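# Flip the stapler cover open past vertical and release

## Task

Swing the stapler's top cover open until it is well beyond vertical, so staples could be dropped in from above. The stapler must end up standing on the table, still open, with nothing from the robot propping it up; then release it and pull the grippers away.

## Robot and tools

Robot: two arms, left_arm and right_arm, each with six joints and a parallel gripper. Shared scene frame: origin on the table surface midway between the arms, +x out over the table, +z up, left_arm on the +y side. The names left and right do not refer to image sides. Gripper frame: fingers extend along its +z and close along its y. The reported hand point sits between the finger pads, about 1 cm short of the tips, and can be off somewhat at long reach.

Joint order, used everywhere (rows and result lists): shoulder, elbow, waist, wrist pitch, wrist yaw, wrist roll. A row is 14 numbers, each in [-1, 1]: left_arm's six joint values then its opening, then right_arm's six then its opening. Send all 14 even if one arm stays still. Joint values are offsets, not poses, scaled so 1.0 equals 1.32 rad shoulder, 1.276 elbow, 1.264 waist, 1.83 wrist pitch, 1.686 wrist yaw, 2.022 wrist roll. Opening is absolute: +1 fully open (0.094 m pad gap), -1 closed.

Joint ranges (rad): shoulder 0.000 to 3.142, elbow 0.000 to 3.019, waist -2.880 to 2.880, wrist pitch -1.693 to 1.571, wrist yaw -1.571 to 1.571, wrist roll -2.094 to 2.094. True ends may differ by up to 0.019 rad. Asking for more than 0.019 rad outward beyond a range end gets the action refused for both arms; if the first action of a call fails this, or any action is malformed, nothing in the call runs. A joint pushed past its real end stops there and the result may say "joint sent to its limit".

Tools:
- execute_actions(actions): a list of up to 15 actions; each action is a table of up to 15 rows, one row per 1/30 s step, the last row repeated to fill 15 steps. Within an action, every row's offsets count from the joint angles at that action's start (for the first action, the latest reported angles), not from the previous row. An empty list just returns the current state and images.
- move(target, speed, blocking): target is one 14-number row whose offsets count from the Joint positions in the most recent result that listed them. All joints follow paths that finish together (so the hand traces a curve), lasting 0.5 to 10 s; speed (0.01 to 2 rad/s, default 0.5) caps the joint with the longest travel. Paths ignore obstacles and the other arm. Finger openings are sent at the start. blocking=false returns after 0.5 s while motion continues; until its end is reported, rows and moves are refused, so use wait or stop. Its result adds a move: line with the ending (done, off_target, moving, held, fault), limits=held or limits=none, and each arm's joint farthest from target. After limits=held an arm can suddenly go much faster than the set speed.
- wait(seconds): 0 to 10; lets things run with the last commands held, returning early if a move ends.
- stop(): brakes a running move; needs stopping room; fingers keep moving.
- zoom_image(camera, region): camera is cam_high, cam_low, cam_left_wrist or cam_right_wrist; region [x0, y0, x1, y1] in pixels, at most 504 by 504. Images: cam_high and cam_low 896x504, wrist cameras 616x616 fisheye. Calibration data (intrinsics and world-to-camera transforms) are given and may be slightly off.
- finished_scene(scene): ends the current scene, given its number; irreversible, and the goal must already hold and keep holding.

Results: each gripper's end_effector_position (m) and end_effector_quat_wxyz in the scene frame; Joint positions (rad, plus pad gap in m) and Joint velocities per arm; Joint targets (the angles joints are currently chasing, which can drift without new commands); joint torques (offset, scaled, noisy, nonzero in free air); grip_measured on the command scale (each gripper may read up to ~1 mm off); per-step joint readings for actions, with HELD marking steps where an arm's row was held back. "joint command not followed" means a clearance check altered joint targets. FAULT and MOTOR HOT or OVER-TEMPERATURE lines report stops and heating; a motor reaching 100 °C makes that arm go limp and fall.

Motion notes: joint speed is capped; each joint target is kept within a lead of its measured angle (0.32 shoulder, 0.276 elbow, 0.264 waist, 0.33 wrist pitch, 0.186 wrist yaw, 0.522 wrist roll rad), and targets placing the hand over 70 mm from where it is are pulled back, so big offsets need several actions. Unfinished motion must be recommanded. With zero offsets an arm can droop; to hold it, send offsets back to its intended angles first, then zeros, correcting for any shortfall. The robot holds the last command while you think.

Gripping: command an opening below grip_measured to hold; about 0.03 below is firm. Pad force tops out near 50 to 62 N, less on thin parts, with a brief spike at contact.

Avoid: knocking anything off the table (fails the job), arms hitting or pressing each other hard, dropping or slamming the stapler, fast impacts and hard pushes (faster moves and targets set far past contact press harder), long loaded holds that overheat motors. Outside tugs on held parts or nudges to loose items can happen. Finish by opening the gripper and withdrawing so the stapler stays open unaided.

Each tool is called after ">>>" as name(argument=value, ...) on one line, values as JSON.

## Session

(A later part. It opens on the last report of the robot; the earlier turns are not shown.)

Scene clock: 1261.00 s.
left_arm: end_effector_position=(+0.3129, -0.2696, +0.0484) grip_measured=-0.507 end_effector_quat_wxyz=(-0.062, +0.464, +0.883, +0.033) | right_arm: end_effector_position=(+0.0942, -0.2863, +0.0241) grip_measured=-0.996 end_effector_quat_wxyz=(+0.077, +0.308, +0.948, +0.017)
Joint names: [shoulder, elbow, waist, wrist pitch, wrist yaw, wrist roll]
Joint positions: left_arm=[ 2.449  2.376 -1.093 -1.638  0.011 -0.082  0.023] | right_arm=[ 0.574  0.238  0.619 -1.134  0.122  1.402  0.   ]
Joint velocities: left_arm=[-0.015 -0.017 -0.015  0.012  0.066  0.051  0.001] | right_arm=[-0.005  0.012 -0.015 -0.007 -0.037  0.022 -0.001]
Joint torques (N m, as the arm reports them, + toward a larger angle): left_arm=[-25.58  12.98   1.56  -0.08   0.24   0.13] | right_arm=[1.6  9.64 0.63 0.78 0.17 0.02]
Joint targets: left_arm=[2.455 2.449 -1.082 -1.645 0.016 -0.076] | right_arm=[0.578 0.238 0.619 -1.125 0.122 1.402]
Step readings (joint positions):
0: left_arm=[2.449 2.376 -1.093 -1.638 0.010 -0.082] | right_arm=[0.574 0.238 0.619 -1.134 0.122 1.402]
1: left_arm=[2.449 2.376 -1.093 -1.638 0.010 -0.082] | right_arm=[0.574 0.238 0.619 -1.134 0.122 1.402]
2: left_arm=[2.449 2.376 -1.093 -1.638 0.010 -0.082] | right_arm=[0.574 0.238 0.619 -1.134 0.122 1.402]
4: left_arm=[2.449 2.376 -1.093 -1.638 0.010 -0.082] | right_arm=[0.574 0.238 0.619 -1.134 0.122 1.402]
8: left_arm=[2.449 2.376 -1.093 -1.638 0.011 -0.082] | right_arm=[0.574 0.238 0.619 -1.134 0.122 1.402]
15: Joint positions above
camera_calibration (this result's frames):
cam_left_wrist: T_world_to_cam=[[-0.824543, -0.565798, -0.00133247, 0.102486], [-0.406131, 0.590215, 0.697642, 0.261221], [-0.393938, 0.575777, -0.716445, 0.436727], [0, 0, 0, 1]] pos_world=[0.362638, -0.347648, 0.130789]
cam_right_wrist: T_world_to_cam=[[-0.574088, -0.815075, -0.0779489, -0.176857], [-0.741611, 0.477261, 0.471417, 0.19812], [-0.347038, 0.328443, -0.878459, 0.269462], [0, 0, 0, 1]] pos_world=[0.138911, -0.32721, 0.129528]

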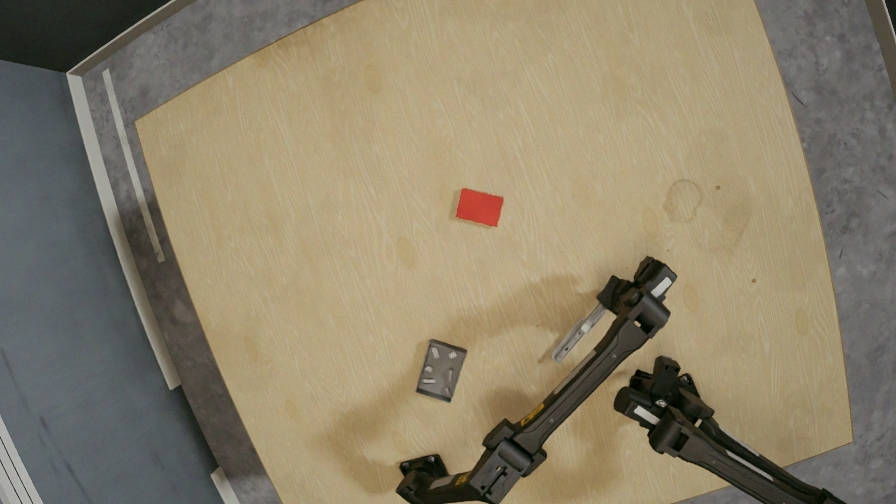

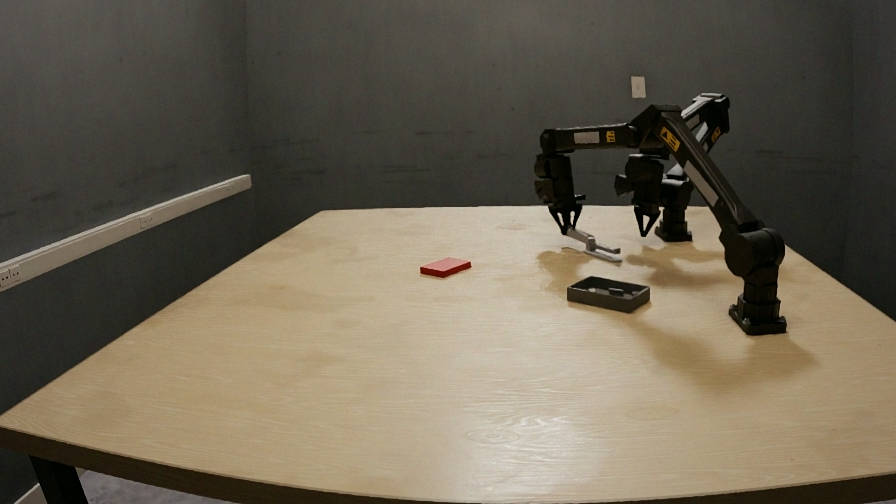

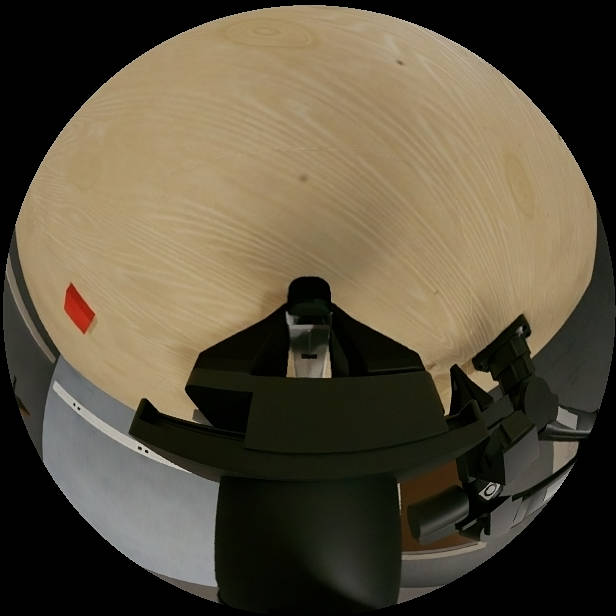

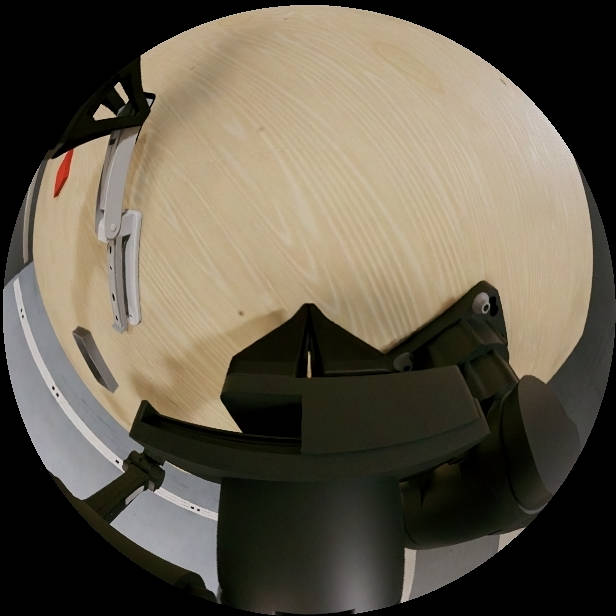

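>>> execute_actions(actions=[[[0.0045,0.0572,0.0087,-0.0038,0.0025,0.003,-0.503,0.003,0,0,0.005,0,0,-1],[0.0045,0.0572,0.0087,-0.0038,0.0025,0.003,-0.495,0.003,0,0,0.005,0,0,-1],[0.0045,0.0572,0.0087,-0.0038,0.0025,0.003,-0.48,0.003,0,0,0.005,0,0,-1],[0.0045,0.0572,0.0087,-0.0038,0.0025,0.003,-0.46,0.003,0,0,0.005,0,0,-1],[0.0045,0.0572,0.0087,-0.0038,0.0025,0.003,-0.43,0.003,0,0,0.005,0,0,-1],[0.0045,0.0572,0.0087,-0.0038,0.0025,0.003,-0.39,0.003,0,0,0.005,0,0,-1],[0.0045,0.0572,0.0087,-0.0038,0.0025,0.003,-0.35,0.003,0,0,0.005,0,0,-1],[0.0045,0.0572,0.0087,-0.0038,0.0025,0.003,-0.30,0.003,0,0,0.005,0,0,-1],[0.0045,0.0572,0.0087,-0.0038,0.0025,0.003,-0.25,0.003,0,0,0.005,0,0,-1],[0.0045,0.0572,0.0087,-0.0038,0.0025,0.003,-0.20,0.003,0,0,0.005,0,0,-1],[0.003,0.0572,0.0087,-0.0038,0.0025,0.003,-0.16,0.003,0,0,0.005,0,0,-1],[0.0,0.0572,0.0087,-0.0038,0.0025,0.003,-0.13,0.003,0,0,0.005,0,0,-1],[-0.004,0.0572,0.0087,-0.0038,0.0025,0.003,-0.11,0.003,0,0,0.005,0,0,-1],[-0.008,0.0572,0.0087,-0.0038,0.0025,0.003,-0.10,0.003,0,0,0.005,0,0,-1],[-0.012,0.0572,0.0087,-0.0038,0.0025,0.003,-0.10,0.003,0,0,0.005,0,0,-1]]])

>>> zoom_image(camera="cam_low", region=[540, 180, 660, 280])

Scene clock: 1277.83 s.
left_arm: end_effector_position=(+0.3134, -0.2711, +0.0501) grip_measured=-0.104 end_effector_quat_wxyz=(-0.060, +0.464, +0.883, +0.031) | right_arm: end_effector_position=(+0.0942, -0.2863, +0.0241) grip_measured=-0.996 end_effector_quat_wxyz=(+0.077, +0.308, +0.948, +0.017)
Joint names: [shoulder, elbow, waist, wrist pitch, wrist yaw, wrist roll]
Joint positions: left_arm=[ 2.45   2.381 -1.093 -1.638  0.013 -0.082  0.042] | right_arm=[ 0.574  0.238  0.619 -1.134  0.122  1.402  0.   ]
Joint velocities: left_arm=[-0.005 -0.012 -0.005 -0.007 -0.022  0.051  0.003] | right_arm=[-0.015  0.007  0.005 -0.017 -0.066  0.007  0.   ]
Joint torques (N m, as the arm reports them, + toward a larger angle): left_arm=[-27.71  12.59   1.13  -0.09   0.11   0.12] | right_arm=[1.63 9.65 0.67 0.78 0.16 0.02]
Joint targets: left_arm=[2.434 2.448 -1.082 -1.645 0.015 -0.076] | right_arm=[0.578 0.238 0.619 -1.125 0.122 1.402]
Step readings (joint positions):
0: left_arm=[2.449 2.376 -1.093 -1.638 0.011 -0.082] | right_arm=[0.574 0.238 0.619 -1.134 0.122 1.402]
1: left_arm=[2.449 2.376 -1.093 -1.638 0.011 -0.082] | right_arm=[0.574 0.238 0.619 -1.134 0.122 1.402]
2: left_arm=[2.449 2.376 -1.093 -1.638 0.011 -0.082] | right_arm=[0.574 0.238 0.619 -1.134 0.122 1.402]
4: left_arm=[2.449 2.376 -1.093 -1.638 0.012 -0.082] | right_arm=[0.574 0.238 0.619 -1.134 0.122 1.402]
8: left_arm=[2.450 2.380 -1.093 -1.638 0.013 -0.082] | right_arm=[0.574 0.238 0.619 -1.134 0.122 1.402]
15: Joint positions above
camera_calibration (this result's frames):
cam_left_wrist: T_world_to_cam=[[-0.824394, -0.566016, 0.000980443, 0.101818], [-0.406995, 0.593985, 0.693928, 0.262559], [-0.393356, 0.571671, -0.720044, 0.437889], [0, 0, 0, 1]] pos_world=[0.363045, -0.348654, 0.133002]
cam_right_wrist: T_world_to_cam=[[-0.574088, -0.815075, -0.0779489, -0.176857], [-0.741611, 0.477261, 0.471417, 0.19812], [-0.347038, 0.328443, -0.878459, 0.269462], [0, 0, 0, 1]] pos_world=[0.138911, -0.32721, 0.129528]

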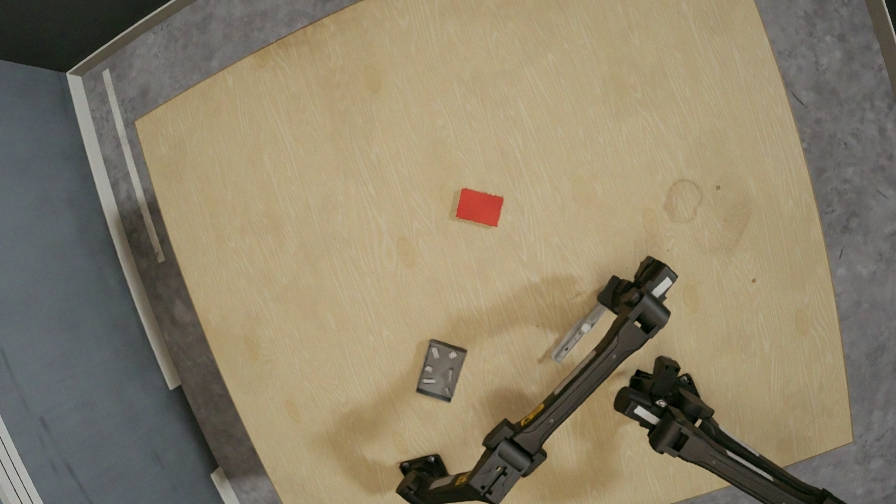

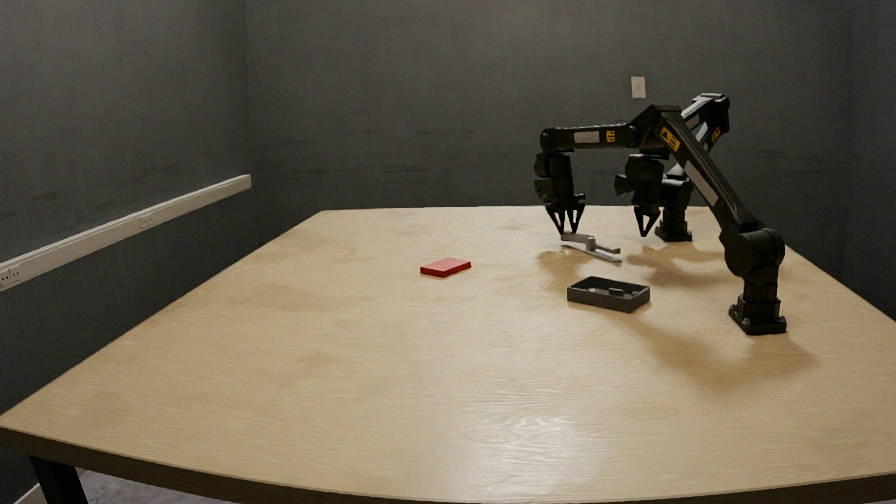

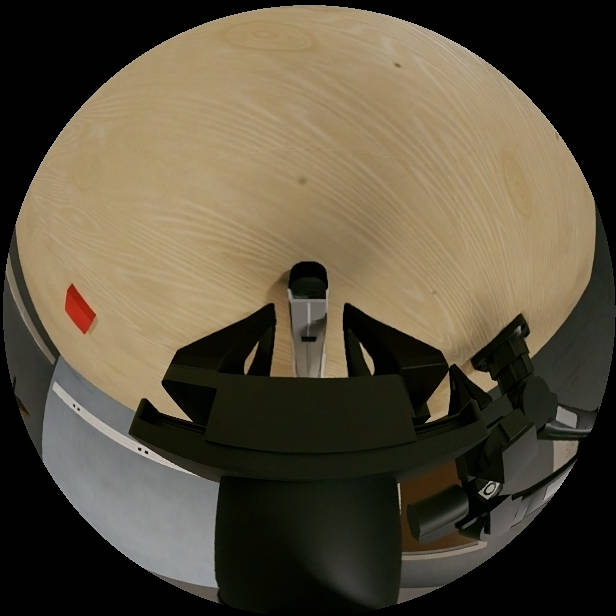

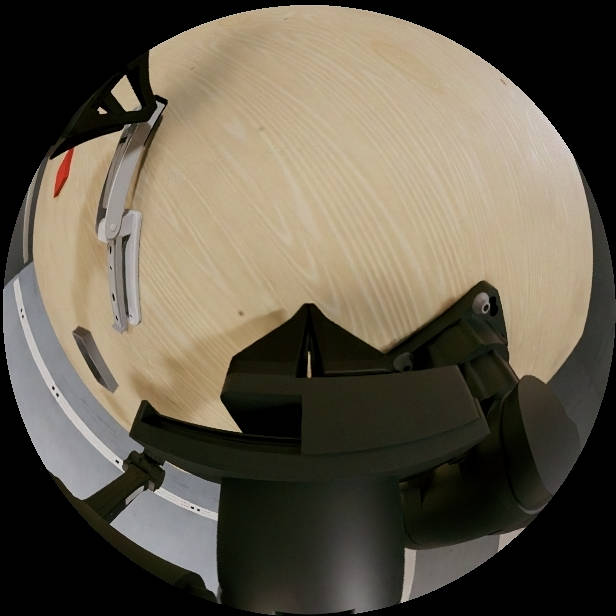

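Region (540, 180, 660, 280) of cam_low's 896x504 image, scaled by 4.200, with more detail than that image has.

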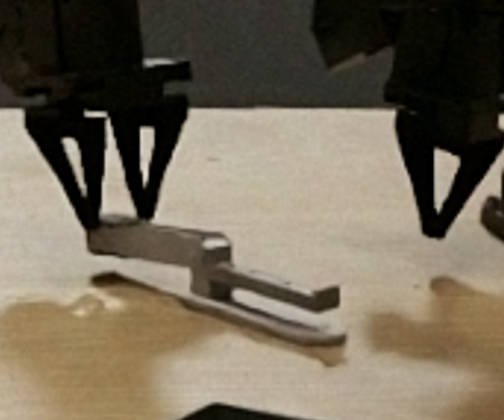

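>>> move(target=[-0.28,0.04,0.0087,-0.0038,0.001,0.003,-0.1,0.003,0,0,0.005,0,0,-1], speed=0.5)

>>> zoom_image(camera="cam_low", region=[520, 160, 680, 290])

>>> zoom_image(camera="cam_right_wrist", region=[20, 70, 290, 340])

Scene clock: 1281.97 s.
left_arm: end_effector_position=(+0.3054, -0.2572, +0.3065) grip_measured=-0.102 end_effector_quat_wxyz=(+0.099, +0.462, +0.878, -0.071) | right_arm: end_effector_position=(+0.0942, -0.2863, +0.0241) grip_measured=-0.996 end_effector_quat_wxyz=(+0.077, +0.308, +0.948, +0.017)
Joint names: [shoulder, elbow, waist, wrist pitch, wrist yaw, wrist roll]
Joint positions: left_arm=[ 2.079  2.39  -1.093 -1.638  0.013 -0.082  0.042] | right_arm=[ 0.574  0.238  0.619 -1.134  0.122  1.402  0.   ]
Joint velocities: left_arm=[ 0.005 -0.002 -0.005 -0.012  0.095  0.037  0.   ] | right_arm=[-0.005 -0.007 -0.015  0.017 -0.037 -0.022  0.001]
Joint torques (N m, as the arm reports them, + toward a larger angle): left_arm=[-22.26  10.96   1.43   0.48   0.08   0.12] | right_arm=[1.66 9.63 0.63 0.78 0.17 0.03]
Joint targets: left_arm=[2.080 2.432 -1.082 -1.645 0.014 -0.076] | right_arm=[0.578 0.238 0.619 -1.125 0.122 1.402]
move: off_target (left_arm); limits=none; left_arm: farthest joint: the elbow, 0.042 radians from its target (0.051 radians at the start); right_arm: farthest joint: the wrist pitch, 0.009 radians from its target (0.009 radians at the start)
camera_calibration (this result's frames):
cam_left_wrist: T_world_to_cam=[[-0.82743, -0.560724, 0.0307764, 0.0960141], [-0.50954, 0.77268, 0.378595, 0.247016], [-0.236068, 0.297579, -0.925051, 0.555777], [0, 0, 0, 1]] pos_world=[0.336511, -0.302415, 0.417648]
cam_right_wrist: T_world_to_cam=[[-0.574088, -0.815075, -0.0779489, -0.176857], [-0.741611, 0.477261, 0.471417, 0.19812], [-0.347038, 0.328443, -0.878459, 0.269462], [0, 0, 0, 1]] pos_world=[0.138911, -0.32721, 0.129528]

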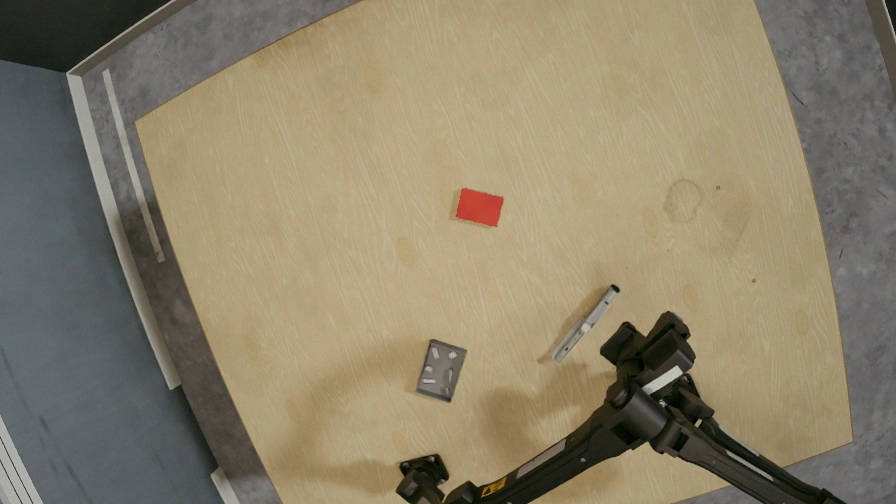

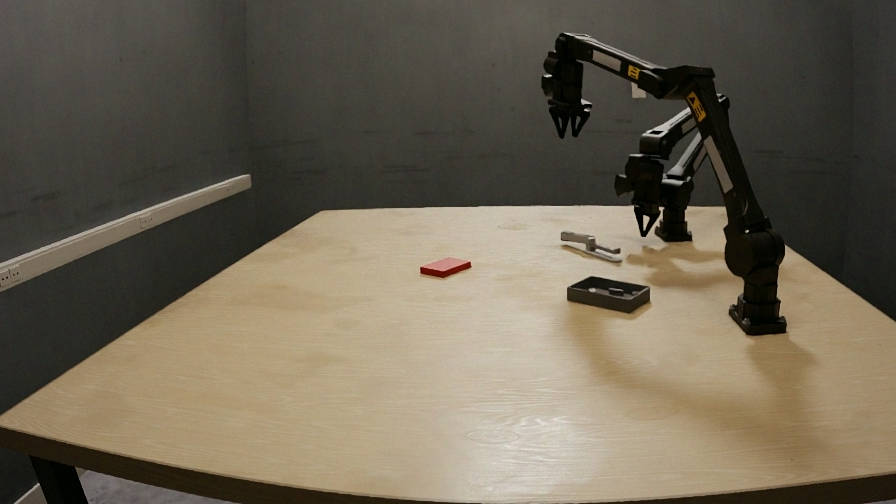

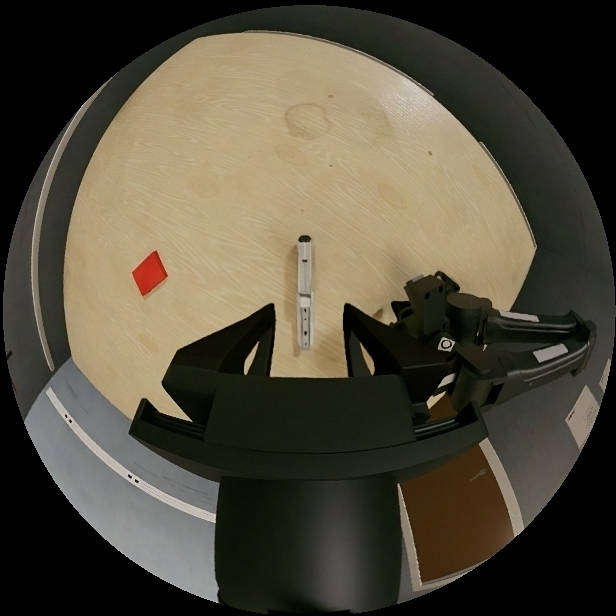

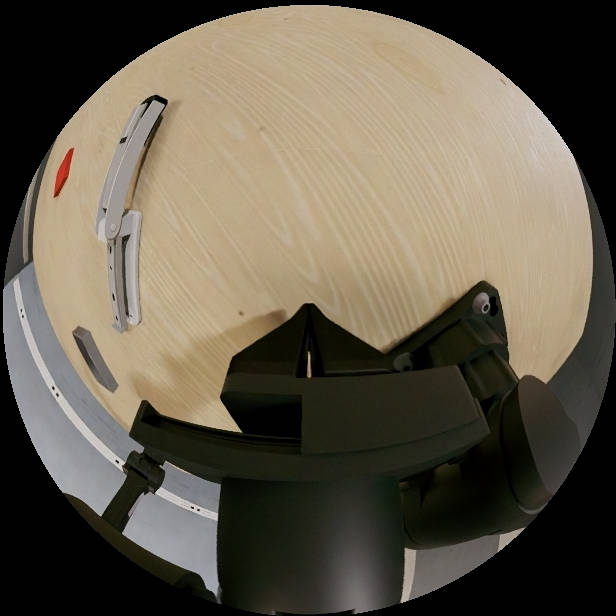

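Region (520, 160, 680, 290) of cam_low's 896x504 image, scaled by 3.150, with more detail than that image has; it fills the top 410 rows of this view, and the rest is white.

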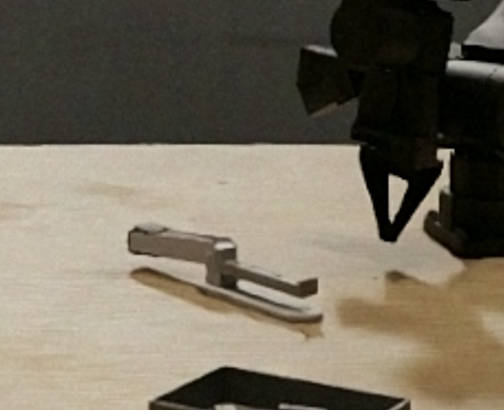

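Region (20, 70, 290, 340) of cam_right_wrist's 616x616 image, scaled by 1.867, with more detail than that image has.

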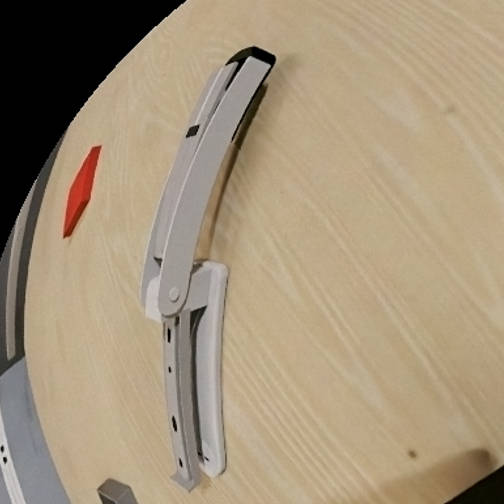

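The stapler is standing on its base with the cover fully open, and both arms are clear.

>>> finished_scene(scene=2)

The scene is finished: the task was done.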